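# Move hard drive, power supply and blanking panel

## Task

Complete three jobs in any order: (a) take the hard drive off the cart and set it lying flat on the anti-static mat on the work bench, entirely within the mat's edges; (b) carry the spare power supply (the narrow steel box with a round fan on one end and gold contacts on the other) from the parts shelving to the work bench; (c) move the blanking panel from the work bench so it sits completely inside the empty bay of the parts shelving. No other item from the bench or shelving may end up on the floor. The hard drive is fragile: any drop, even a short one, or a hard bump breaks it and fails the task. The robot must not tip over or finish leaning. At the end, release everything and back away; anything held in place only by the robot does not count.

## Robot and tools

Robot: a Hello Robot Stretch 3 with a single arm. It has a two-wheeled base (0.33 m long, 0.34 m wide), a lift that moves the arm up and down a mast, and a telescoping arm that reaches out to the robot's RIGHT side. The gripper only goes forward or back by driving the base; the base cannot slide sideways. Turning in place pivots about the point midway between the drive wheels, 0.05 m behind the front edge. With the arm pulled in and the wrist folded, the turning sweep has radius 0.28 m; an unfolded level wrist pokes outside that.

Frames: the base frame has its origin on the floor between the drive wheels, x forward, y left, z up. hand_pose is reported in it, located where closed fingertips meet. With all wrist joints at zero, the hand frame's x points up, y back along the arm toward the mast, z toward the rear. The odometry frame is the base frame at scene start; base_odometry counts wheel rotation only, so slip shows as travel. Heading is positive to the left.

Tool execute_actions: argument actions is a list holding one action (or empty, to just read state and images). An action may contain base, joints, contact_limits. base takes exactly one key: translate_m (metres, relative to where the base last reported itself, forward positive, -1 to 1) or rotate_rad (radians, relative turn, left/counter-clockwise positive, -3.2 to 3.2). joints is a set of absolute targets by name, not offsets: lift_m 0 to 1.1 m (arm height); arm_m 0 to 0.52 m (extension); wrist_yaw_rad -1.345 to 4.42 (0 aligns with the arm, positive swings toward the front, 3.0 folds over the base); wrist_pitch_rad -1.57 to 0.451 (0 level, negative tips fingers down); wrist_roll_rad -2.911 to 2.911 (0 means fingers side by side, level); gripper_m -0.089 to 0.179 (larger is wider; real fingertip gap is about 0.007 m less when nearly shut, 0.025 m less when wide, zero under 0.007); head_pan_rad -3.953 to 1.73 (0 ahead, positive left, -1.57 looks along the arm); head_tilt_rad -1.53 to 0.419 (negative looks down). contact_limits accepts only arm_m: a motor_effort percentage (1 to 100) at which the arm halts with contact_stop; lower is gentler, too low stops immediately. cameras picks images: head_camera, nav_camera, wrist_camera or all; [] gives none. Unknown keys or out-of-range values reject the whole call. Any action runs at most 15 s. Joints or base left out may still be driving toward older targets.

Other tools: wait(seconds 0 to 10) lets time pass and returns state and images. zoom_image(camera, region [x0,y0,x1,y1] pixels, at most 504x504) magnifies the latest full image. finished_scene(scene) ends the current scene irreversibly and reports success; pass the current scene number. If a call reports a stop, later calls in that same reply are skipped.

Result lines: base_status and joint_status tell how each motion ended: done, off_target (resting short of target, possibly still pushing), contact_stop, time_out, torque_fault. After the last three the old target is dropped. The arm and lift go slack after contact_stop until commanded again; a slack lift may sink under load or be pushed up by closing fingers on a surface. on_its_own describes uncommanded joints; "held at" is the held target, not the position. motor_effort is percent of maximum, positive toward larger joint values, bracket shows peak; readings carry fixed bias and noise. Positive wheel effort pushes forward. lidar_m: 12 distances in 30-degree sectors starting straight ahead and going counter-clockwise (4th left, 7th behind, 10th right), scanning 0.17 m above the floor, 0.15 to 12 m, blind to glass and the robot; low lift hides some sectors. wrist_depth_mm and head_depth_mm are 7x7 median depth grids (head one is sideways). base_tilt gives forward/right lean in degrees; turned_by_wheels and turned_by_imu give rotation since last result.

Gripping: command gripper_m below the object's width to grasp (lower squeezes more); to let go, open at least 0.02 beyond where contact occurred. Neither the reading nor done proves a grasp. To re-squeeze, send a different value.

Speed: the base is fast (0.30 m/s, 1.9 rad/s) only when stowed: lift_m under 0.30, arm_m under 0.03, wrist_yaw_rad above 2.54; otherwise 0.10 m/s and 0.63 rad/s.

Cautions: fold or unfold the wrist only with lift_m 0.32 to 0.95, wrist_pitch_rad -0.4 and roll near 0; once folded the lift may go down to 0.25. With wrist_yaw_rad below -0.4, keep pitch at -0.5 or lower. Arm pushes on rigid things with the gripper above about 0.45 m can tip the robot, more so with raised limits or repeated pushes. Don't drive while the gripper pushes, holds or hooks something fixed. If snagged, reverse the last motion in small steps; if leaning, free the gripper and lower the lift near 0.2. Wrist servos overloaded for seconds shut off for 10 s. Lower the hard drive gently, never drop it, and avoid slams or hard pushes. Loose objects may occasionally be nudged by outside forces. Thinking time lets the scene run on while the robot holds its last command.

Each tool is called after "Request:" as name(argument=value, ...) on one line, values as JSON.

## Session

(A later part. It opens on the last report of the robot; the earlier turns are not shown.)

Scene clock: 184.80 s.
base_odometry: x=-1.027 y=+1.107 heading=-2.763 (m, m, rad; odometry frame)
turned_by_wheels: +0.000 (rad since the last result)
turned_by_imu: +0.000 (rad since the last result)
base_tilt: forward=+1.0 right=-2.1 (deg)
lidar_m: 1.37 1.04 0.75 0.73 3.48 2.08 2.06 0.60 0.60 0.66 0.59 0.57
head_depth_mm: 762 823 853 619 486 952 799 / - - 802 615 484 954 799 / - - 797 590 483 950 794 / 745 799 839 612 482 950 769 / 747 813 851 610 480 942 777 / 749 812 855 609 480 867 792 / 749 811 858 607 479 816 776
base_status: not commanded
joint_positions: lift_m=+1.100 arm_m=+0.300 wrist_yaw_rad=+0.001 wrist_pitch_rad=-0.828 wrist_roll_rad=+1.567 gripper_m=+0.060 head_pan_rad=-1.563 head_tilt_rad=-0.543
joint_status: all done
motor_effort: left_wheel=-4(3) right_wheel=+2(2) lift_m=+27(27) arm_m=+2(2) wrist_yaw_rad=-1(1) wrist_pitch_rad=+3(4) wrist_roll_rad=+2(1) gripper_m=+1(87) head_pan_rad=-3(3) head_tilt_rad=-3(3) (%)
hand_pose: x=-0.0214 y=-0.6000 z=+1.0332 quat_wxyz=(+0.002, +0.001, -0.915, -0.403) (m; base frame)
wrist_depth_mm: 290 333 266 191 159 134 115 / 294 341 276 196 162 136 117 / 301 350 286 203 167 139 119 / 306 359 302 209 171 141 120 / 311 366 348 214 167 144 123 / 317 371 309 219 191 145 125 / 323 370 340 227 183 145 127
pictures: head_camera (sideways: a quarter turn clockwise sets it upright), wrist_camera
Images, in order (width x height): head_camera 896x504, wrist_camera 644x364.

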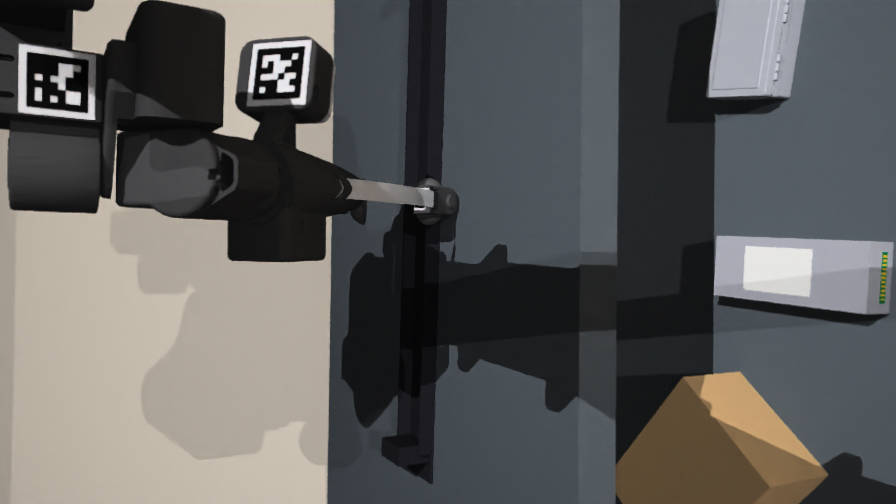

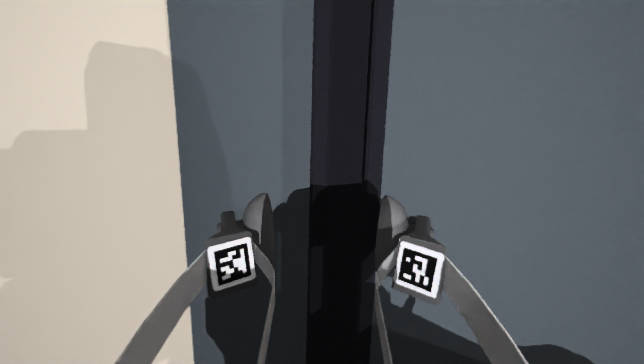

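Request:
execute_actions(actions=[{"joints":{"arm_m":0.0},"base":{"translate_m":0.07}}], cameras=[])

Request:
execute_actions(actions=[{"joints":{"lift_m":0.65,"wrist_pitch_rad":-1.0,"wrist_roll_rad":0,"wrist_yaw_rad":-0.05,"gripper_m":0.13,"head_tilt_rad":-0.9}}], cameras=[])

Request:
execute_actions(actions=[{"joints":{"arm_m":0.18},"contact_limits":{"arm_m":12}}], cameras=["head_camera","wrist_camera"])

Scene clock: 189.33 s.
base_odometry: x=-1.092 y=+1.082 heading=-2.763 (m, m, rad; odometry frame)
turned_by_wheels: +0.000 (rad since the last result)
turned_by_imu: +0.001 (rad since the last result)
base_tilt: forward=+1.0 right=-2.1 (deg)
lidar_m: 1.30 1.04 0.75 0.72 3.56 2.16 2.12 0.65 0.63 0.61 0.52 1.23
head_depth_mm: - - - - - - - / - - - - - - 764 / 743 803 858 616 - - 763 / 745 809 850 612 - 873 778 / 747 806 851 610 497 865 795 / 750 812 856 608 479 818 778 / 751 812 854 606 478 840 792
base_status: done
joint_positions: lift_m=+1.100 arm_m=+0.002 wrist_yaw_rad=+0.001 wrist_pitch_rad=-0.828 wrist_roll_rad=+1.567 gripper_m=+0.060 head_pan_rad=-1.563 head_tilt_rad=-0.543
joint_status: all done
joint sent to its limit — the command would take arm_m past its lower limit, so that joint was sent only as far as its limit.
motor_effort: left_wheel=-3(4) right_wheel=+2(8) lift_m=+26(26) arm_m=-4(8) wrist_yaw_rad=+0(0) wrist_pitch_rad=+2(3) wrist_roll_rad=+2(1) gripper_m=+1(0) head_pan_rad=-4(4) head_tilt_rad=-3(4) (%)
hand_pose: x=-0.0214 y=-0.3023 z=+1.0333 quat_wxyz=(+0.002, +0.001, -0.915, -0.403) (m; base frame)
wrist_depth_mm: 501 371 268 744 605 867 817 / 509 420 277 753 626 894 820 / 520 446 287 743 621 906 859 / 529 467 300 756 656 939 862 / 544 502 349 683 635 - 873 / 552 566 310 737 742 - 880 / 562 590 341 - - - 906
pictures: none
No camera images: the call's "cameras" was empty. Leave "cameras" out to get every camera's image.

Scene clock: 194.27 s.
base_odometry: x=-1.092 y=+1.082 heading=-2.763 (m, m, rad; odometry frame)
turned_by_wheels: +0.000 (rad since the last result)
turned_by_imu: +0.001 (rad since the last result)
base_tilt: forward=+1.1 right=-2.0 (deg)
lidar_m: 1.30 1.04 0.75 0.72 3.53 2.16 2.12 0.65 0.63 0.61 0.52 1.24
head_depth_mm: 702 548 473 967 854 1222 - / 704 550 473 994 857 1237 - / 704 548 473 989 841 1243 - / 703 545 472 991 839 1234 1152 / 700 546 473 914 852 1218 1162 / 700 548 472 858 855 1220 1161 / 698 546 471 913 856 1218 1160
base_status: not commanded
joint_positions: lift_m=+0.650 arm_m=+0.002 wrist_yaw_rad=-0.049 wrist_pitch_rad=-1.005 wrist_roll_rad=+0.006 gripper_m=+0.130 head_pan_rad=-1.563 head_tilt_rad=-0.888
joint_status: all done
motor_effort: left_wheel=-3(3) right_wheel=+2(2) lift_m=+19(22) arm_m=-3(3) wrist_yaw_rad=-1(2) wrist_pitch_rad=+2(1) wrist_roll_rad=-3(3) gripper_m=+1(90) head_pan_rad=-3(3) head_tilt_rad=-7(34) (%)
hand_pose: x=-0.0273 y=-0.2637 z=+0.5596 quat_wxyz=(+0.609, +0.325, -0.629, -0.357) (m; base frame)
wrist_depth_mm: 241 243 244 245 245 246 249 / 243 249 256 264 643 645 833 / 788 786 696 690 721 719 804 / 490 690 673 675 677 683 738 / 705 679 698 689 702 710 717 / 656 653 668 677 676 - 680 / 633 639 644 653 642 648 645
pictures: none
No camera images: the call's "cameras" was empty. Leave "cameras" out to get every camera's image.

Scene clock: 196.83 s.
base_odometry: x=-1.092 y=+1.082 heading=-2.763 (m, m, rad; odometry frame)
turned_by_wheels: +0.000 (rad since the last result)
turned_by_imu: +0.001 (rad since the last result)
base_tilt: forward=+1.0 right=-2.0 (deg)
lidar_m: 1.30 1.04 0.75 0.72 3.53 2.16 2.12 0.65 0.63 0.61 0.52 1.23
head_depth_mm: 700 548 473 978 875 - - / 700 547 473 1000 - 1198 1169 / 703 548 471 991 - 1216 1164 / 701 547 472 987 869 1222 1162 / 700 548 472 915 853 1223 1162 / 699 547 471 858 850 1216 1161 / 697 544 471 913 854 1221 1166
base_status: not commanded
joint_positions: lift_m=+0.650 arm_m=+0.180 wrist_yaw_rad=-0.049 wrist_pitch_rad=-1.006 wrist_roll_rad=+0.005 gripper_m=+0.130 head_pan_rad=-1.563 head_tilt_rad=-0.889
joint_status: all done
motor_effort: left_wheel=-3(3) right_wheel=+1(2) lift_m=+20(20) arm_m=+2(5) wrist_yaw_rad=-1(1) wrist_pitch_rad=+2(2) wrist_roll_rad=-2(3) gripper_m=-1(1) head_pan_rad=-4(3) head_tilt_rad=-7(7) (%)
contact_limits: arm_m 12 (drawing in: default 25, maximum 40; extending or still: default 32, maximum 53)
hand_pose: x=-0.0274 y=-0.4414 z=+0.5596 quat_wxyz=(+0.609, +0.325, -0.629, -0.357) (m; base frame)
wrist_depth_mm: 203 236 242 191 239 245 237 / 218 226 227 179 221 228 228 / 211 211 212 168 208 214 214 / 199 198 199 162 197 201 201 / 187 190 189 189 190 191 191 / 178 176 179 178 181 - 184 / 621 633 641 634 649 633 638
pictures: head_camera (sideways: a quarter turn clockwise sets it upright), wrist_camera
Images, in order (width x height): head_camera 896x504, wrist_camera 644x364.

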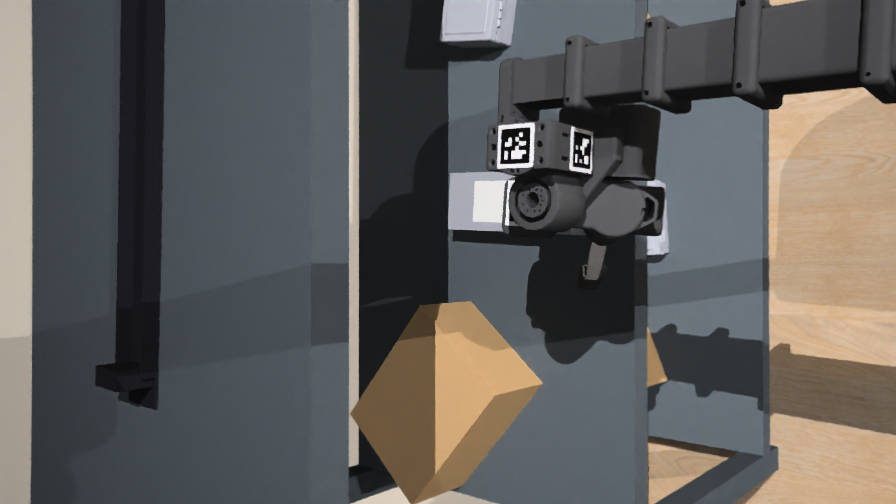

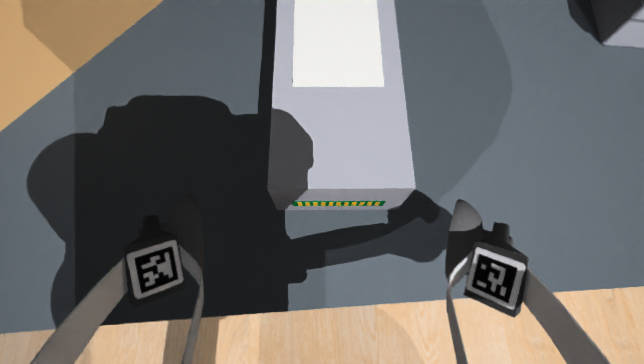

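Request:
execute_actions(actions=[{"joints":{"arm_m":0.295,"lift_m":0.64},"contact_limits":{"arm_m":12},"base":{"translate_m":-0.013}}], cameras=["head_camera","wrist_camera"])

Scene clock: 200.30 s.
base_odometry: x=-1.079 y=+1.086 heading=-2.763 (m, m, rad; odometry frame)
turned_by_wheels: +0.000 (rad since the last result)
turned_by_imu: -0.004 (rad since the last result)
base_tilt: forward=+1.0 right=-2.0 (deg)
lidar_m: 1.31 1.05 0.75 0.72 3.53 2.15 2.11 0.64 0.62 0.62 0.53 0.54
head_depth_mm: 699 546 474 946 857 1247 - / 700 546 474 1010 - 1226 1161 / 697 546 472 1008 - 1220 1163 / 700 546 472 986 838 1221 1165 / 697 545 472 931 855 1221 1164 / 697 545 470 868 851 1219 1163 / 696 543 471 889 851 1235 1163
base_status: done
joint_positions: lift_m=+0.644 arm_m=+0.220 wrist_yaw_rad=-0.048 wrist_pitch_rad=-1.010 wrist_roll_rad=+0.001 gripper_m=+0.130 head_pan_rad=-1.564 head_tilt_rad=-0.890
joint_status: lift_m contact_stop (moved -0.006 of -0.010); arm_m contact_stop (moved +0.040 of +0.115)
on_its_own: lift_m is slack since a contact_stop, until your next command for it (your +0.640 is given up); arm_m is slack since a contact_stop, until your next command for it (your +0.295 is given up)
motor_effort: left_wheel=-2(6) right_wheel=+0(6) lift_m=+23(24) arm_m=+0(18) wrist_yaw_rad=-2(4) wrist_pitch_rad=+3(25) wrist_roll_rad=-1(2) gripper_m=+0(4) head_pan_rad=-3(3) head_tilt_rad=-5(7) (%)
contact_limits: arm_m 12 (drawing in: default 25, maximum 40; extending or still: default 32, maximum 53)
hand_pose: x=-0.0272 y=-0.4809 z=+0.5532 quat_wxyz=(+0.610, +0.327, -0.627, -0.357) (m; base frame)
wrist_depth_mm: 195 230 229 182 234 235 228 / 209 218 212 171 219 220 217 / 203 204 199 161 205 207 207 / 191 191 188 151 193 195 195 / 181 184 144 143 181 185 185 / 172 170 171 169 173 - 175 / 165 163 164 165 164 165 166
pictures: head_camera (sideways: a quarter turn clockwise sets it upright), wrist_camera
Images, in order (width x height): head_camera 896x504, wrist_camera 644x364.

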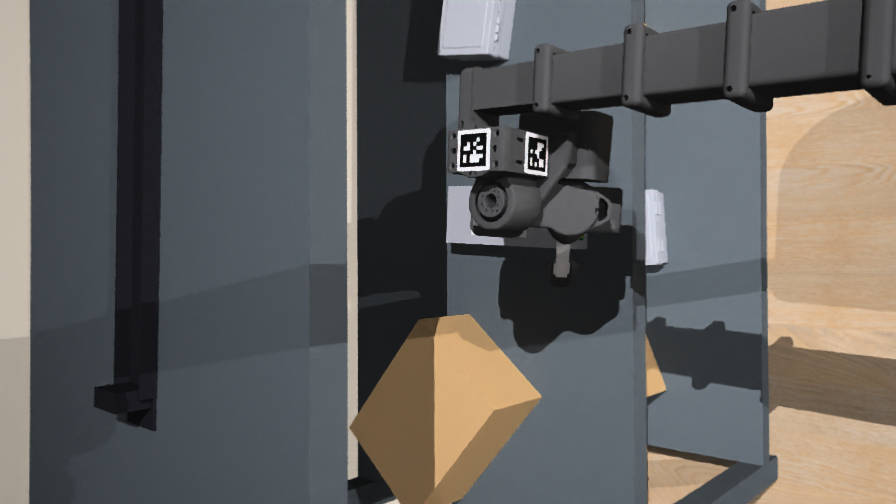

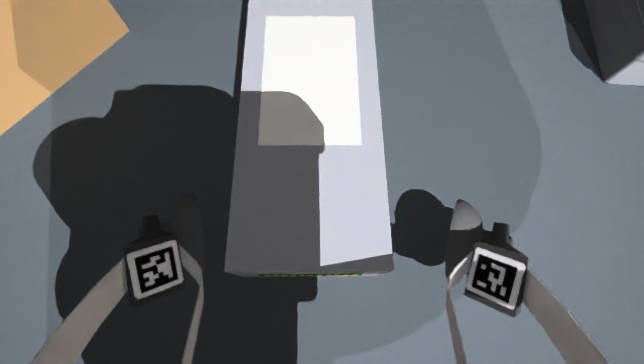

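Request:
execute_actions(actions=[{"joints":{"lift_m":0.654},"base":{"translate_m":0.005}}], cameras=[])

Request:
execute_actions(actions=[{"joints":{"arm_m":0.3},"contact_limits":{"arm_m":12}}], cameras=["wrist_camera"])

Request:
execute_actions(actions=[{"joints":{"gripper_m":0.02}}], cameras=[])

Request:
execute_actions(actions=[{"joints":{"lift_m":0.68}}], cameras=["wrist_camera"])

Scene clock: 202.53 s.
base_odometry: x=-1.084 y=+1.085 heading=-2.763 (m, m, rad; odometry frame)
turned_by_wheels: +0.000 (rad since the last result)
turned_by_imu: +0.001 (rad since the last result)
base_tilt: forward=+1.1 right=-2.1 (deg)
lidar_m: 1.31 1.04 0.75 0.72 3.56 2.15 2.12 0.65 0.62 0.61 0.52 0.54
head_depth_mm: 697 547 474 955 865 - - / 700 546 473 1023 - 1228 1161 / 699 546 473 1034 - 1223 1161 / 696 546 471 988 836 1226 1161 / 698 545 472 926 851 1223 1168 / 694 544 470 863 853 1222 1160 / 697 543 470 899 854 1242 1160
base_status: done
joint_positions: lift_m=+0.654 arm_m=+0.220 wrist_yaw_rad=-0.048 wrist_pitch_rad=-1.009 wrist_roll_rad=+0.001 gripper_m=+0.130 head_pan_rad=-1.564 head_tilt_rad=-0.890
joint_status: all done
on_its_own: arm_m is slack since a contact_stop, until your next command for it (your +0.295 is given up)
motor_effort: left_wheel=-2(1) right_wheel=+0(5) lift_m=+26(28) arm_m=-1(0) wrist_yaw_rad=-1(1) wrist_pitch_rad=+3(3) wrist_roll_rad=+0(1) gripper_m=+0(0) head_pan_rad=-4(3) head_tilt_rad=-5(6) (%)
hand_pose: x=-0.0272 y=-0.4809 z=+0.5628 quat_wxyz=(+0.610, +0.327, -0.627, -0.357) (m; base frame)
wrist_depth_mm: 190 238 244 195 247 248 235 / 207 228 226 182 230 232 227 / 211 214 213 172 216 217 217 / 202 201 200 161 201 204 205 / 190 192 188 152 190 195 194 / 180 178 179 178 181 - 184 / 172 172 173 173 174 174 174
pictures: none
No camera images: the call's "cameras" was empty. Leave "cameras" out to get every camera's image.

Scene clock: 204.33 s.
base_odometry: x=-1.084 y=+1.085 heading=-2.763 (m, m, rad; odometry frame)
turned_by_wheels: +0.000 (rad since the last result)
turned_by_imu: +0.001 (rad since the last result)
base_tilt: forward=+1.0 right=-2.0 (deg)
lidar_m: 1.31 1.05 0.75 0.72 3.55 2.14 2.11 0.65 0.62 0.61 0.52 0.54
head_depth_mm: 698 546 474 955 870 - - / 698 545 473 - 847 1220 1164 / 699 546 473 - 840 1222 1164 / 699 546 471 1010 838 1225 1163 / 697 544 470 922 852 1221 1165 / 697 543 471 865 855 1221 1166 / 696 544 470 897 853 1238 1166
base_status: not commanded
joint_positions: lift_m=+0.654 arm_m=+0.300 wrist_yaw_rad=-0.049 wrist_pitch_rad=-1.009 wrist_roll_rad=+0.001 gripper_m=+0.130 head_pan_rad=-1.564 head_tilt_rad=-0.890
joint_status: all done
motor_effort: left_wheel=-2(2) right_wheel=+0(1) lift_m=+27(27) arm_m=+2(0) wrist_yaw_rad=-1(2) wrist_pitch_rad=+3(3) wrist_roll_rad=-1(0) gripper_m=+0(0) head_pan_rad=-3(3) head_tilt_rad=-6(6) (%)
contact_limits: arm_m 12 (drawing in: default 25, maximum 40; extending or still: default 32, maximum 53)
hand_pose: x=-0.0273 y=-0.5606 z=+0.5628 quat_wxyz=(+0.610, +0.327, -0.627, -0.357) (m; base frame)
wrist_depth_mm: 244 243 245 246 247 247 248 / 228 227 228 229 231 232 232 / 177 213 212 171 214 218 215 / 194 201 199 161 202 204 204 / 191 192 189 152 190 196 194 / 180 179 177 144 178 - 184 / 171 172 169 137 170 174 175
pictures: wrist_camera
Images, in order (width x height): wrist_camera 644x364.

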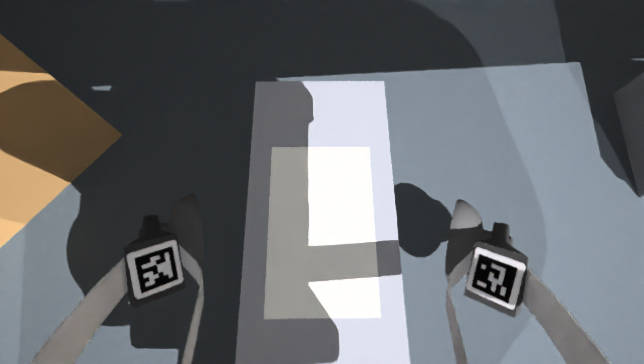

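Scene clock: 205.93 s.
base_odometry: x=-1.084 y=+1.085 heading=-2.763 (m, m, rad; odometry frame)
turned_by_wheels: +0.000 (rad since the last result)
turned_by_imu: +0.001 (rad since the last result)
base_tilt: forward=+1.0 right=-2.1 (deg)
lidar_m: 1.31 1.04 0.75 0.72 3.52 2.15 2.11 0.65 0.62 0.62 0.52 0.54
head_depth_mm: 698 544 472 953 871 - - / 698 544 472 - 846 1224 1161 / 698 545 472 - 822 1224 1165 / 698 545 472 995 834 1217 1166 / 696 545 471 922 851 1222 1169 / 697 543 471 864 853 1224 1156 / 695 543 470 893 853 1238 1161
base_status: not commanded
joint_positions: lift_m=+0.654 arm_m=+0.300 wrist_yaw_rad=-0.049 wrist_pitch_rad=-1.023 wrist_roll_rad=+0.001 gripper_m=+0.021 head_pan_rad=-1.564 head_tilt_rad=-0.890
joint_status: all done
motor_effort: left_wheel=-1(2) right_wheel=-2(2) lift_m=+27(27) arm_m=+2(3) wrist_yaw_rad=-1(1) wrist_pitch_rad=+7(8) wrist_roll_rad=-1(0) gripper_m=-23(100) head_pan_rad=-3(3) head_tilt_rad=-5(6) (%)
hand_pose: x=-0.0271 y=-0.5576 z=+0.5613 quat_wxyz=(+0.608, +0.331, -0.625, -0.362) (m; base frame)
wrist_depth_mm: 238 237 240 240 242 242 243 / 200 223 224 225 225 227 228 / 178 208 209 168 210 214 214 / 194 199 197 158 198 201 202 / 189 188 151 150 152 190 191 / 179 179 144 142 146 181 182 / 170 171 169 136 169 173 173
pictures: none
No camera images: the call's "cameras" was empty. Leave "cameras" out to get every camera's image.

Scene clock: 206.93 s.
base_odometry: x=-1.084 y=+1.085 heading=-2.763 (m, m, rad; odometry frame)
turned_by_wheels: +0.000 (rad since the last result)
turned_by_imu: +0.000 (rad since the last result)
base_tilt: forward=+1.0 right=-2.1 (deg)
lidar_m: 1.31 1.04 0.75 0.72 3.54 2.15 2.12 0.65 0.62 0.62 0.52 0.54
head_depth_mm: 698 546 473 1008 864 - - / 700 546 472 - 855 1221 1161 / 697 546 471 - 824 1224 1164 / 697 545 470 984 830 1218 1163 / 697 545 471 925 854 1217 1166 / 695 545 471 860 853 1224 1162 / 695 543 470 898 855 1238 1160
base_status: not commanded
joint_positions: lift_m=+0.680 arm_m=+0.300 wrist_yaw_rad=-0.049 wrist_pitch_rad=-1.035 wrist_roll_rad=+0.001 gripper_m=+0.024 head_pan_rad=-1.564 head_tilt_rad=-0.890
joint_status: all done
motor_effort: left_wheel=-1(1) right_wheel=-1(2) lift_m=+31(34) arm_m=+1(1) wrist_yaw_rad=-1(1) wrist_pitch_rad=+11(12) wrist_roll_rad=-1(1) gripper_m=-21(21) head_pan_rad=-3(3) head_tilt_rad=-5(6) (%)
hand_pose: x=-0.0270 y=-0.5547 z=+0.5856 quat_wxyz=(+0.605, +0.335, -0.623, -0.365) (m; base frame)
wrist_depth_mm: 264 264 265 266 268 268 269 / 214 249 249 251 251 251 253 / 180 233 234 170 236 239 233 / 199 223 221 159 223 226 223 / 210 212 152 151 152 215 214 / 201 202 143 143 146 204 205 / 192 193 190 135 192 195 196
pictures: wrist_camera
Images, in order (width x height): wrist_camera 644x364.

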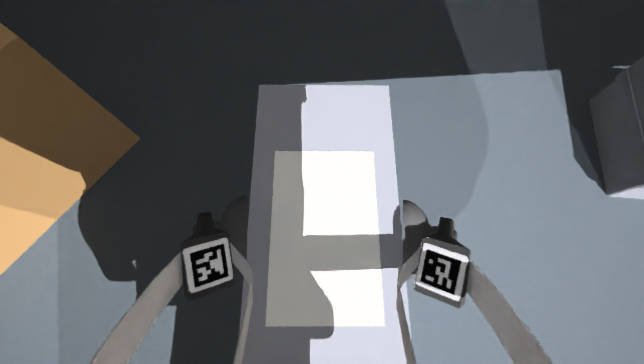

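Request:
execute_actions(actions=[{"joints":{"arm_m":0.0}}], cameras=[])

Request:
execute_actions(actions=[{"base":{"translate_m":-0.15}}], cameras=[])

Request:
execute_actions(actions=[{"base":{"rotate_rad":-1.44}}], cameras=[])

Request:
execute_actions(actions=[{"base":{"translate_m":-1.0},"joints":{"lift_m":1.09,"head_tilt_rad":-0.6}}], cameras=[])

Request:
execute_actions(actions=[{"base":{"translate_m":-1.0}}], cameras=["wrist_camera"])

Scene clock: 211.43 s.
base_odometry: x=-1.084 y=+1.085 heading=-2.763 (m, m, rad; odometry frame)
turned_by_wheels: +0.000 (rad since the last result)
turned_by_imu: +0.001 (rad since the last result)
base_tilt: forward=+1.1 right=-2.1 (deg)
lidar_m: 1.31 1.04 0.75 0.72 3.55 2.15 2.12 0.65 0.62 0.62 0.52 0.54
head_depth_mm: 700 546 474 944 855 1229 - / 699 545 474 983 855 1238 - / 700 546 472 985 853 1238 - / 698 544 472 992 853 1213 1149 / 698 545 471 926 855 1221 1164 / 697 545 470 863 852 1219 1171 / 695 544 471 901 850 1241 1161
base_status: not commanded
joint_positions: lift_m=+0.680 arm_m=+0.002 wrist_yaw_rad=-0.049 wrist_pitch_rad=-1.035 wrist_roll_rad=+0.001 gripper_m=+0.024 head_pan_rad=-1.564 head_tilt_rad=-0.890
joint_status: all done
joint sent to its limit — the command would take arm_m past its lower limit, so that joint was sent only as far as its limit.
motor_effort: left_wheel=-2(1) right_wheel=-1(1) lift_m=+31(32) arm_m=-4(7) wrist_yaw_rad=-1(1) wrist_pitch_rad=+11(11) wrist_roll_rad=-1(0) gripper_m=-20(21) head_pan_rad=-3(2) head_tilt_rad=-6(5) (%)
hand_pose: x=-0.0270 y=-0.2568 z=+0.5856 quat_wxyz=(+0.605, +0.335, -0.623, -0.365) (m; base frame)
wrist_depth_mm: 266 269 268 268 269 273 273 / 258 263 269 259 278 664 857 / 813 778 688 170 712 759 799 / 509 696 689 160 699 703 772 / 722 718 152 150 152 733 740 / 697 700 144 142 146 700 684 / 656 662 655 135 398 669 667
pictures: none
No camera images: the call's "cameras" was empty. Leave "cameras" out to get every camera's image.

Scene clock: 214.00 s.
base_odometry: x=-0.945 y=+1.140 heading=-2.763 (m, m, rad; odometry frame)
turned_by_wheels: +0.000 (rad since the last result)
turned_by_imu: +0.000 (rad since the last result)
base_tilt: forward=+1.1 right=-2.1 (deg)
lidar_m: 1.46 1.04 0.76 0.84 3.37 2.00 1.97 1.29 0.54 0.57 0.67 0.63
head_depth_mm: 700 546 484 989 857 1273 - / 702 546 482 919 854 1241 - / 699 545 483 988 849 1219 - / 699 545 482 984 854 1227 1146 / 698 545 482 981 850 1221 1166 / 700 545 480 981 855 1213 1166 / 696 544 481 892 851 1219 1165
base_status: done
joint_positions: lift_m=+0.680 arm_m=+0.002 wrist_yaw_rad=-0.049 wrist_pitch_rad=-1.035 wrist_roll_rad=+0.001 gripper_m=+0.024 head_pan_rad=-1.564 head_tilt_rad=-0.890
joint_status: not commanded
motor_effort: left_wheel=-2(5) right_wheel=+1(3) lift_m=+32(31) arm_m=-4(3) wrist_yaw_rad=-1(1) wrist_pitch_rad=+12(11) wrist_roll_rad=+0(1) gripper_m=-21(20) head_pan_rad=-4(3) head_tilt_rad=-6(5) (%)
hand_pose: x=-0.0270 y=-0.2568 z=+0.5856 quat_wxyz=(+0.605, +0.335, -0.623, -0.365) (m; base frame)
wrist_depth_mm: 265 267 269 268 272 272 276 / 268 274 279 265 290 832 349 / 801 699 713 170 726 790 802 / 747 698 699 160 699 780 779 / 730 725 152 151 152 738 732 / 695 692 143 142 146 702 693 / 664 656 648 136 398 668 679
pictures: none
No camera images: the call's "cameras" was empty. Leave "cameras" out to get every camera's image.

Scene clock: 217.23 s.
base_odometry: x=-0.945 y=+1.140 heading=+2.080 (m, m, rad; odometry frame)
turned_by_wheels: -1.440 (rad since the last result)
turned_by_imu: -1.414 (rad since the last result)
base_tilt: forward=+1.0 right=-2.1 (deg)
lidar_m: 0.65 0.64 0.64 1.46 0.92 0.75 1.62 2.97 1.96 2.31 0.54 0.55
head_depth_mm: 2133 2333 2035 1703 1475 1319 - / 2181 2362 2019 1700 1477 1321 - / 2198 2419 2030 1702 1471 1320 - / 2222 2387 2012 1696 1477 1298 1146 / 2250 2439 2021 1707 1474 1300 1172 / 2283 2390 2017 1689 1479 1293 1163 / 1945 2034 1965 1689 1480 1295 1145
base_status: done
joint_positions: lift_m=+0.680 arm_m=+0.002 wrist_yaw_rad=-0.049 wrist_pitch_rad=-1.035 wrist_roll_rad=+0.001 gripper_m=+0.024 head_pan_rad=-1.564 head_tilt_rad=-0.890
joint_status: not commanded
motor_effort: left_wheel=+0(4) right_wheel=-4(8) lift_m=+31(31) arm_m=-3(4) wrist_yaw_rad=-2(0) wrist_pitch_rad=+12(11) wrist_roll_rad=-1(1) gripper_m=-21(21) head_pan_rad=-3(3) head_tilt_rad=-5(6) (%)
hand_pose: x=-0.0270 y=-0.2568 z=+0.5856 quat_wxyz=(+0.605, +0.335, -0.623, -0.365) (m; base frame)
wrist_depth_mm: 881 906 905 909 919 930 917 / 853 848 859 866 872 873 874 / 797 797 799 170 804 815 841 / 745 757 748 159 767 773 768 / 652 708 152 151 152 733 734 / 619 683 144 143 146 705 704 / 594 651 658 136 397 663 668
pictures: none
No camera images: the call's "cameras" was empty. Leave "cameras" out to get every camera's image.

Scene clock: 228.30 s.
base_odometry: x=-0.457 y=+0.267 heading=+2.080 (m, m, rad; odometry frame)
turned_by_wheels: +0.000 (rad since the last result)
turned_by_imu: -0.001 (rad since the last result)
base_tilt: forward=+0.9 right=-2.1 (deg)
lidar_m: 1.55 1.52 0.35 0.34 0.37 0.55 2.16 2.82 2.23 1.79 2.37 1.43
head_depth_mm: - - - - - - - / - - - - - - - / 1941 2080 2268 - - - - / 1965 2107 2265 2289 1904 - 1252 / 2012 2125 2262 2311 1884 1552 1303 / 2000 2227 2462 2382 1866 1541 1303 / 2061 2260 2515 2385 1857 1530 1306
base_status: done
joint_positions: lift_m=+1.090 arm_m=+0.002 wrist_yaw_rad=-0.049 wrist_pitch_rad=-1.035 wrist_roll_rad=+0.001 gripper_m=+0.024 head_pan_rad=-1.564 head_tilt_rad=-0.606
joint_status: all done
motor_effort: left_wheel=+1(2) right_wheel=-4(9) lift_m=+32(33) arm_m=-4(4) wrist_yaw_rad=+0(1) wrist_pitch_rad=+11(11) wrist_roll_rad=-1(0) gripper_m=-21(21) head_pan_rad=-3(3) head_tilt_rad=+4(35) (%)
hand_pose: x=-0.0270 y=-0.2568 z=+0.9956 quat_wxyz=(+0.605, +0.335, -0.623, -0.365) (m; base frame)
wrist_depth_mm: - - - - - - - / - - - - - - - / - - - 170 - - - / - - - 160 - - - / - - 152 151 152 - - / - - 144 143 146 - - / - - - 136 - - -
pictures: none
No camera images: the call's "cameras" was empty. Leave "cameras" out to get every camera's image.

Scene clock: 239.37 s.
base_odometry: x=+0.031 y=-0.606 heading=+2.080 (m, m, rad; odometry frame)
turned_by_wheels: +0.000 (rad since the last result)
turned_by_imu: -0.001 (rad since the last result)
base_tilt: forward=+1.1 right=-2.0 (deg)
lidar_m: 1.27 0.58 0.51 1.49 1.50 1.79 1.17 1.18 2.13 2.10 1.98 2.92
head_depth_mm: - - - - - - - / - - - - - - - / 1837 1986 2201 - - - - / 1872 2056 2259 2403 1904 - 1255 / 1892 2084 2300 2427 1877 1556 1311 / 1912 2103 2347 2355 1860 1533 1313 / 1945 2151 2402 2367 1864 1528 1300
base_status: done
joint_positions: lift_m=+1.090 arm_m=+0.002 wrist_yaw_rad=-0.049 wrist_pitch_rad=-1.035 wrist_roll_rad=+0.001 gripper_m=+0.024 head_pan_rad=-1.564 head_tilt_rad=-0.606
joint_status: not commanded
motor_effort: left_wheel=+1(0) right_wheel=-3(9) lift_m=+32(32) arm_m=-3(2) wrist_yaw_rad=-1(1) wrist_pitch_rad=+11(12) wrist_roll_rad=+0(1) gripper_m=-20(21) head_pan_rad=-3(4) head_tilt_rad=+4(4) (%)
hand_pose: x=-0.0270 y=-0.2568 z=+0.9956 quat_wxyz=(+0.605, +0.335, -0.623, -0.365) (m; base frame)
wrist_depth_mm: - - - - - - - / - - - - - - - / - - - 169 - - - / - - - 160 - - - / - - 152 151 152 - - / - - 144 143 146 - - / - - - 136 - - -
pictures: wrist_camera
Images, in order (width x height): wrist_camera 644x364.

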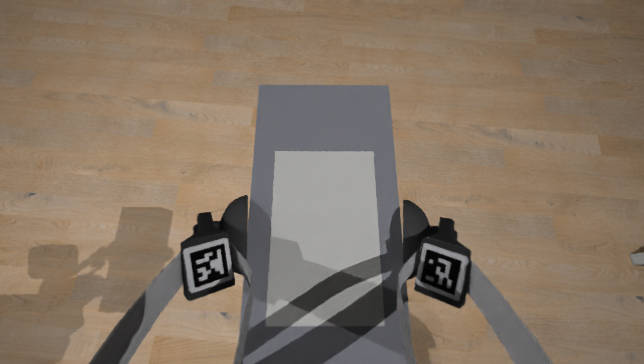

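Request:
execute_actions(actions=[{"base":{"translate_m":-0.57}}], cameras=[])

Request:
execute_actions(actions=[{"base":{"rotate_rad":-1.65},"joints":{"arm_m":0.1}}], cameras=["nav_camera"])

Request:
execute_actions(actions=[{"joints":{"arm_m":0.5},"contact_limits":{"arm_m":12}}], cameras=["head_camera","wrist_camera"])

Scene clock: 250.33 s.
base_odometry: x=+0.309 y=-1.104 heading=+2.080 (m, m, rad; odometry frame)
turned_by_wheels: +0.000 (rad since the last result)
turned_by_imu: +0.000 (rad since the last result)
base_tilt: forward=+1.0 right=-1.9 (deg)
lidar_m: 1.44 0.95 1.27 1.73 1.57 1.22 1.19 0.64 2.05 2.01 2.19 2.59
head_depth_mm: - - - - - - - / - - - - - - - / 1784 1929 2127 - - - - / 1809 1983 2206 2349 1899 - 1257 / 1831 2021 2215 2371 1867 1559 1302 / 1857 2046 2269 2382 1849 1545 1302 / 1884 2069 2288 2394 1852 1523 1305
base_status: done
joint_positions: lift_m=+1.090 arm_m=+0.002 wrist_yaw_rad=-0.049 wrist_pitch_rad=-1.035 wrist_roll_rad=+0.001 gripper_m=+0.024 head_pan_rad=-1.564 head_tilt_rad=-0.606
joint_status: not commanded
motor_effort: left_wheel=+1(2) right_wheel=-3(8) lift_m=+31(32) arm_m=-3(4) wrist_yaw_rad=-1(1) wrist_pitch_rad=+11(12) wrist_roll_rad=-1(0) gripper_m=-21(21) head_pan_rad=-3(4) head_tilt_rad=+4(4) (%)
hand_pose: x=-0.0270 y=-0.2568 z=+0.9956 quat_wxyz=(+0.605, +0.335, -0.623, -0.365) (m; base frame)
wrist_depth_mm: - - - - - - - / - - - - - - - / - - - 170 - - - / - - - 160 - - - / - - 151 151 152 - 688 / - - 143 143 146 - - / - - - 135 - - -
pictures: none
No camera images: the call's "cameras" was empty. Leave "cameras" out to get every camera's image.

Scene clock: 253.90 s.
base_odometry: x=+0.309 y=-1.104 heading=+0.431 (m, m, rad; odometry frame)
turned_by_wheels: -1.650 (rad since the last result)
turned_by_imu: -1.620 (rad since the last result)
base_tilt: forward=+0.9 right=-1.9 (deg)
lidar_m: 2.01 2.13 2.40 1.78 1.02 1.17 1.73 1.19 1.24 1.19 0.63 1.95
head_depth_mm: - - - 694 1581 1554 1313 / - - - - 598 350 1285 / - 1232 - - 381 337 1312 / 1148 1242 948 716 433 348 1307 / 1163 1251 946 687 1611 1525 1306 / 1163 1257 945 685 1621 1529 1306 / 1172 1286 940 683 1753 1520 1150
base_status: done
joint_positions: lift_m=+1.090 arm_m=+0.100 wrist_yaw_rad=-0.049 wrist_pitch_rad=-1.036 wrist_roll_rad=+0.001 gripper_m=+0.024 head_pan_rad=-1.564 head_tilt_rad=-0.606
joint_status: all done
motor_effort: left_wheel=+1(4) right_wheel=-3(9) lift_m=+31(32) arm_m=+2(4) wrist_yaw_rad=+0(2) wrist_pitch_rad=+11(11) wrist_roll_rad=-1(0) gripper_m=-21(21) head_pan_rad=-2(3) head_tilt_rad=+4(4) (%)
hand_pose: x=-0.0270 y=-0.3545 z=+0.9956 quat_wxyz=(+0.605, +0.335, -0.623, -0.366) (m; base frame)
wrist_depth_mm: 300 303 303 305 305 306 307 / 291 292 293 292 294 297 300 / 477 - - 170 - - - / - - - 160 - - - / - - 152 151 152 - - / - - 144 142 146 - - / - - - 136 - - -
pictures: nav_camera (sideways: a quarter turn counterclockwise sets it upright)
Images, in order (width x height): nav_camera 672x504.

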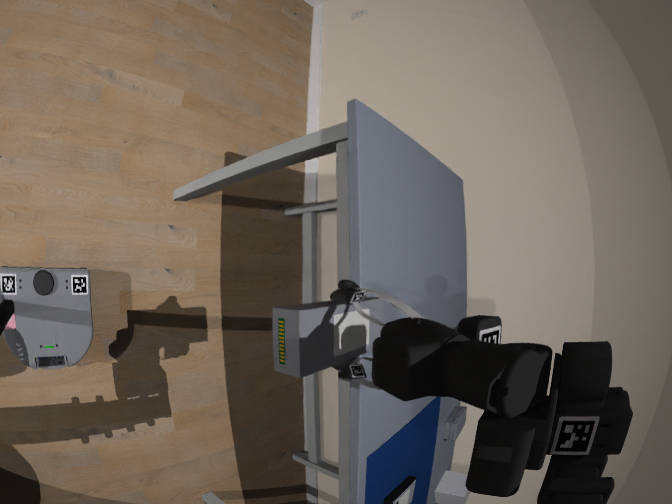

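Scene clock: 258.03 s.
base_odometry: x=+0.309 y=-1.104 heading=+0.431 (m, m, rad; odometry frame)
turned_by_wheels: +0.000 (rad since the last result)
turned_by_imu: +0.001 (rad since the last result)
base_tilt: forward=+1.0 right=-2.0 (deg)
lidar_m: 2.00 2.14 2.40 1.78 1.02 1.17 1.74 1.19 1.24 1.19 0.64 1.95
head_depth_mm: 1141 1229 964 695 1582 1546 1322 / - 1225 957 692 1593 1543 1315 / - - 766 690 1601 1541 1310 / 1150 1238 898 687 1607 1540 1307 / 1159 1255 945 687 1594 1545 1299 / 1165 1254 942 685 1627 1541 1311 / 1179 1285 935 682 1761 1536 1140
base_status: not commanded
joint_positions: lift_m=+1.090 arm_m=+0.500 wrist_yaw_rad=-0.050 wrist_pitch_rad=-1.036 wrist_roll_rad=+0.001 gripper_m=+0.024 head_pan_rad=-1.564 head_tilt_rad=-0.606
joint_status: all done
motor_effort: left_wheel=+1(1) right_wheel=-3(4) lift_m=+31(31) arm_m=+2(3) wrist_yaw_rad=+0(0) wrist_pitch_rad=+12(12) wrist_roll_rad=+0(0) gripper_m=-21(21) head_pan_rad=-3(3) head_tilt_rad=+4(4) (%)
contact_limits: arm_m 12 (drawing in: default 25, maximum 40; extending or still: default 32, maximum 53)
hand_pose: x=-0.0271 y=-0.7545 z=+0.9956 quat_wxyz=(+0.605, +0.334, -0.623, -0.366) (m; base frame)
wrist_depth_mm: 298 298 300 301 302 304 304 / 278 281 283 284 283 286 287 / 263 264 263 170 267 269 271 / 250 253 250 160 252 256 257 / 239 240 152 151 152 243 244 / 228 227 144 143 146 231 232 / 218 218 215 136 217 222 221
pictures: head_camera (sideways: a quarter turn clockwise sets it upright), wrist_camera
Images, in order (width x height): head_camera 896x504, wrist_camera 644x364.

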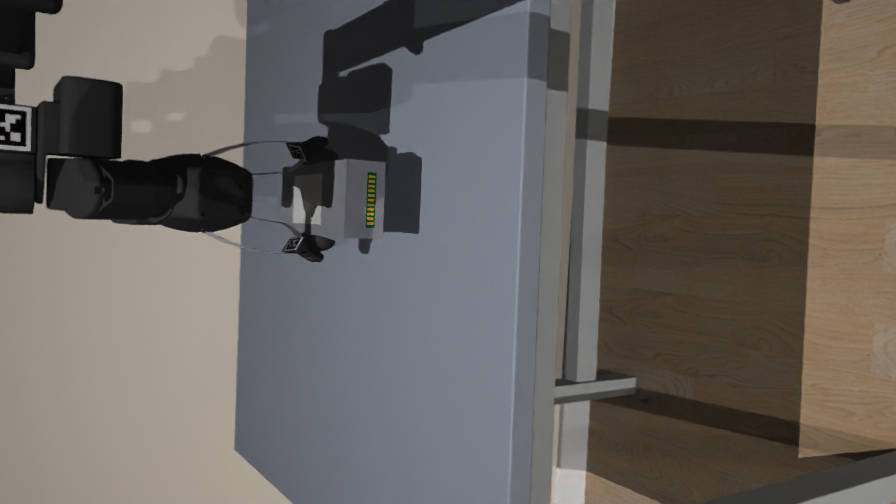

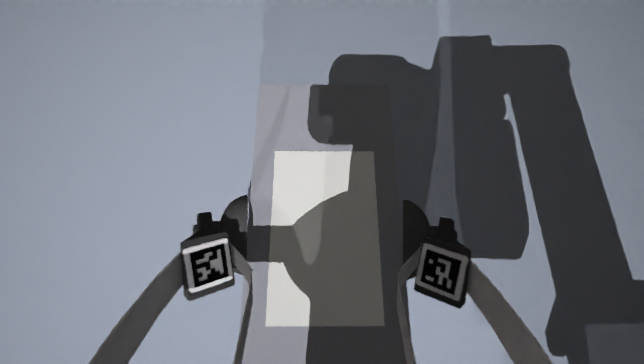

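Request:
execute_actions(actions=[{"joints":{"lift_m":1.042}}], cameras=[])

Request:
execute_actions(actions=[{"joints":{"gripper_m":0.14}}], cameras=[])

Request:
execute_actions(actions=[{"joints":{"lift_m":1.1,"arm_m":0.05}}], cameras=["nav_camera"])

Scene clock: 259.83 s.
base_odometry: x=+0.309 y=-1.104 heading=+0.431 (m, m, rad; odometry frame)
turned_by_wheels: +0.000 (rad since the last result)
turned_by_imu: +0.001 (rad since the last result)
base_tilt: forward=+1.1 right=-2.1 (deg)
lidar_m: 2.01 2.14 2.40 1.79 1.02 1.17 1.73 1.19 1.23 1.19 0.63 1.95
head_depth_mm: 1094 1234 960 694 1574 1551 1317 / 1105 1241 959 691 1589 1545 1315 / 1116 - 820 687 1593 1531 1306 / 1151 1248 953 686 1612 1547 1312 / 1158 1249 945 686 1607 1531 1303 / 1162 1256 942 684 1628 1531 1304 / 1172 1288 939 683 1748 1528 1142
base_status: not commanded
joint_positions: lift_m=+1.042 arm_m=+0.500 wrist_yaw_rad=-0.050 wrist_pitch_rad=-1.036 wrist_roll_rad=+0.001 gripper_m=+0.024 head_pan_rad=-1.564 head_tilt_rad=-0.606
joint_status: all done
motor_effort: left_wheel=+0(1) right_wheel=-3(4) lift_m=+25(26) arm_m=+2(2) wrist_yaw_rad=+0(0) wrist_pitch_rad=+11(12) wrist_roll_rad=-1(1) gripper_m=-21(21) head_pan_rad=-3(3) head_tilt_rad=+5(4) (%)
hand_pose: x=-0.0271 y=-0.7545 z=+0.9479 quat_wxyz=(+0.605, +0.335, -0.623, -0.366) (m; base frame)
wrist_depth_mm: 241 241 242 244 243 245 246 / 226 227 227 227 229 231 232 / 214 214 212 170 215 217 217 / 202 204 202 159 203 206 206 / 193 193 152 151 152 196 196 / 184 184 144 143 146 186 186 / 175 176 173 135 175 178 178
pictures: none
No camera images: the call's "cameras" was empty. Leave "cameras" out to get every camera's image.

Scene clock: 261.50 s.
base_odometry: x=+0.309 y=-1.104 heading=+0.431 (m, m, rad; odometry frame)
turned_by_wheels: +0.000 (rad since the last result)
turned_by_imu: +0.000 (rad since the last result)
base_tilt: forward=+1.0 right=-1.9 (deg)
lidar_m: 2.01 2.14 2.39 1.78 1.02 1.17 1.73 1.19 1.23 1.19 0.64 1.95
head_depth_mm: 1098 1234 961 695 1573 1552 1310 / 1105 1247 958 694 1589 1558 1303 / 1112 - 905 691 1595 1535 1323 / 1148 1243 950 686 1611 1551 1311 / 1157 1245 949 687 1597 1534 1308 / 1159 1260 940 686 1633 1538 1310 / 1174 1281 941 683 1747 1531 1142
base_status: not commanded
joint_positions: lift_m=+1.042 arm_m=+0.500 wrist_yaw_rad=-0.050 wrist_pitch_rad=-1.010 wrist_roll_rad=+0.001 gripper_m=+0.140 head_pan_rad=-1.564 head_tilt_rad=-0.606
joint_status: all done
motor_effort: left_wheel=+1(0) right_wheel=-4(4) lift_m=+25(25) arm_m=+2(3) wrist_yaw_rad=+0(0) wrist_pitch_rad=+3(12) wrist_roll_rad=+0(1) gripper_m=+1(91) head_pan_rad=-3(3) head_tilt_rad=+4(4) (%)
hand_pose: x=-0.0274 y=-0.7604 z=+0.9508 quat_wxyz=(+0.610, +0.327, -0.627, -0.358) (m; base frame)
wrist_depth_mm: 252 252 254 254 256 256 258 / 236 236 237 237 237 239 240 / 220 222 223 178 222 224 225 / 208 208 207 168 208 212 214 / 197 199 195 159 197 202 201 / 186 184 186 151 187 - 190 / - 178 176 143 176 180 181
pictures: none
No camera images: the call's "cameras" was empty. Leave "cameras" out to get every camera's image.

Scene clock: 266.00 s.
base_odometry: x=+0.309 y=-1.104 heading=+0.431 (m, m, rad; odometry frame)
turned_by_wheels: +0.000 (rad since the last result)
turned_by_imu: +0.001 (rad since the last result)
base_tilt: forward=+1.0 right=-2.0 (deg)
lidar_m: 2.01 2.14 2.41 1.78 1.02 1.17 1.73 1.18 1.23 1.19 0.64 1.95
head_depth_mm: - - - - - 1511 1317 / - - - - - 1501 1312 / - 1223 - - - 1511 1310 / 1149 1246 953 704 1610 1548 1307 / 1163 1250 950 687 1136 1534 1304 / 1164 1257 943 685 1626 1541 1312 / 1172 1286 942 682 1747 1538 1142
base_status: not commanded
joint_positions: lift_m=+1.100 arm_m=+0.050 wrist_yaw_rad=-0.050 wrist_pitch_rad=-1.009 wrist_roll_rad=+0.001 gripper_m=+0.140 head_pan_rad=-1.564 head_tilt_rad=-0.606
joint_status: all done
motor_effort: left_wheel=+1(0) right_wheel=-3(4) lift_m=+27(27) arm_m=-3(7) wrist_yaw_rad=+0(0) wrist_pitch_rad=+3(3) wrist_roll_rad=-1(0) gripper_m=+0(1) head_pan_rad=-3(3) head_tilt_rad=+4(4) (%)
hand_pose: x=-0.0274 y=-0.3111 z=+1.0088 quat_wxyz=(+0.610, +0.326, -0.627, -0.358) (m; base frame)
wrist_depth_mm: 325 328 328 331 331 334 334 / 412 - - - - - - / - 662 - - - - - / - - - - - - - / - - - - - - - / - - - - - - - / - - - - - - -
pictures: nav_camera (sideways: a quarter turn counterclockwise sets it upright)
Images, in order (width x height): nav_camera 672x504.

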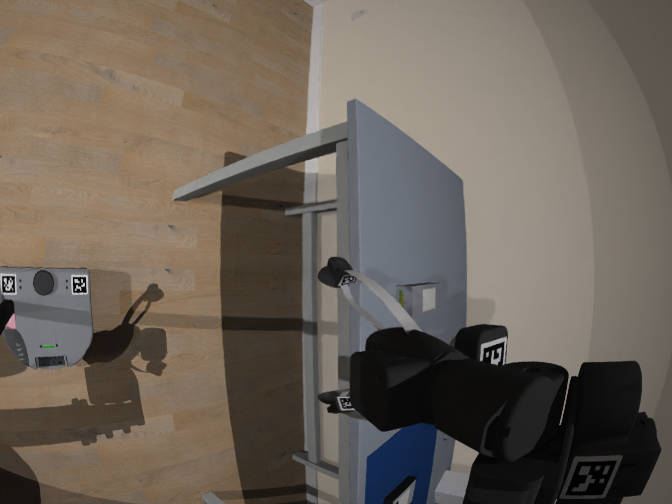

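Request:
finished_scene(scene=1)

The scene is finished: the task was done.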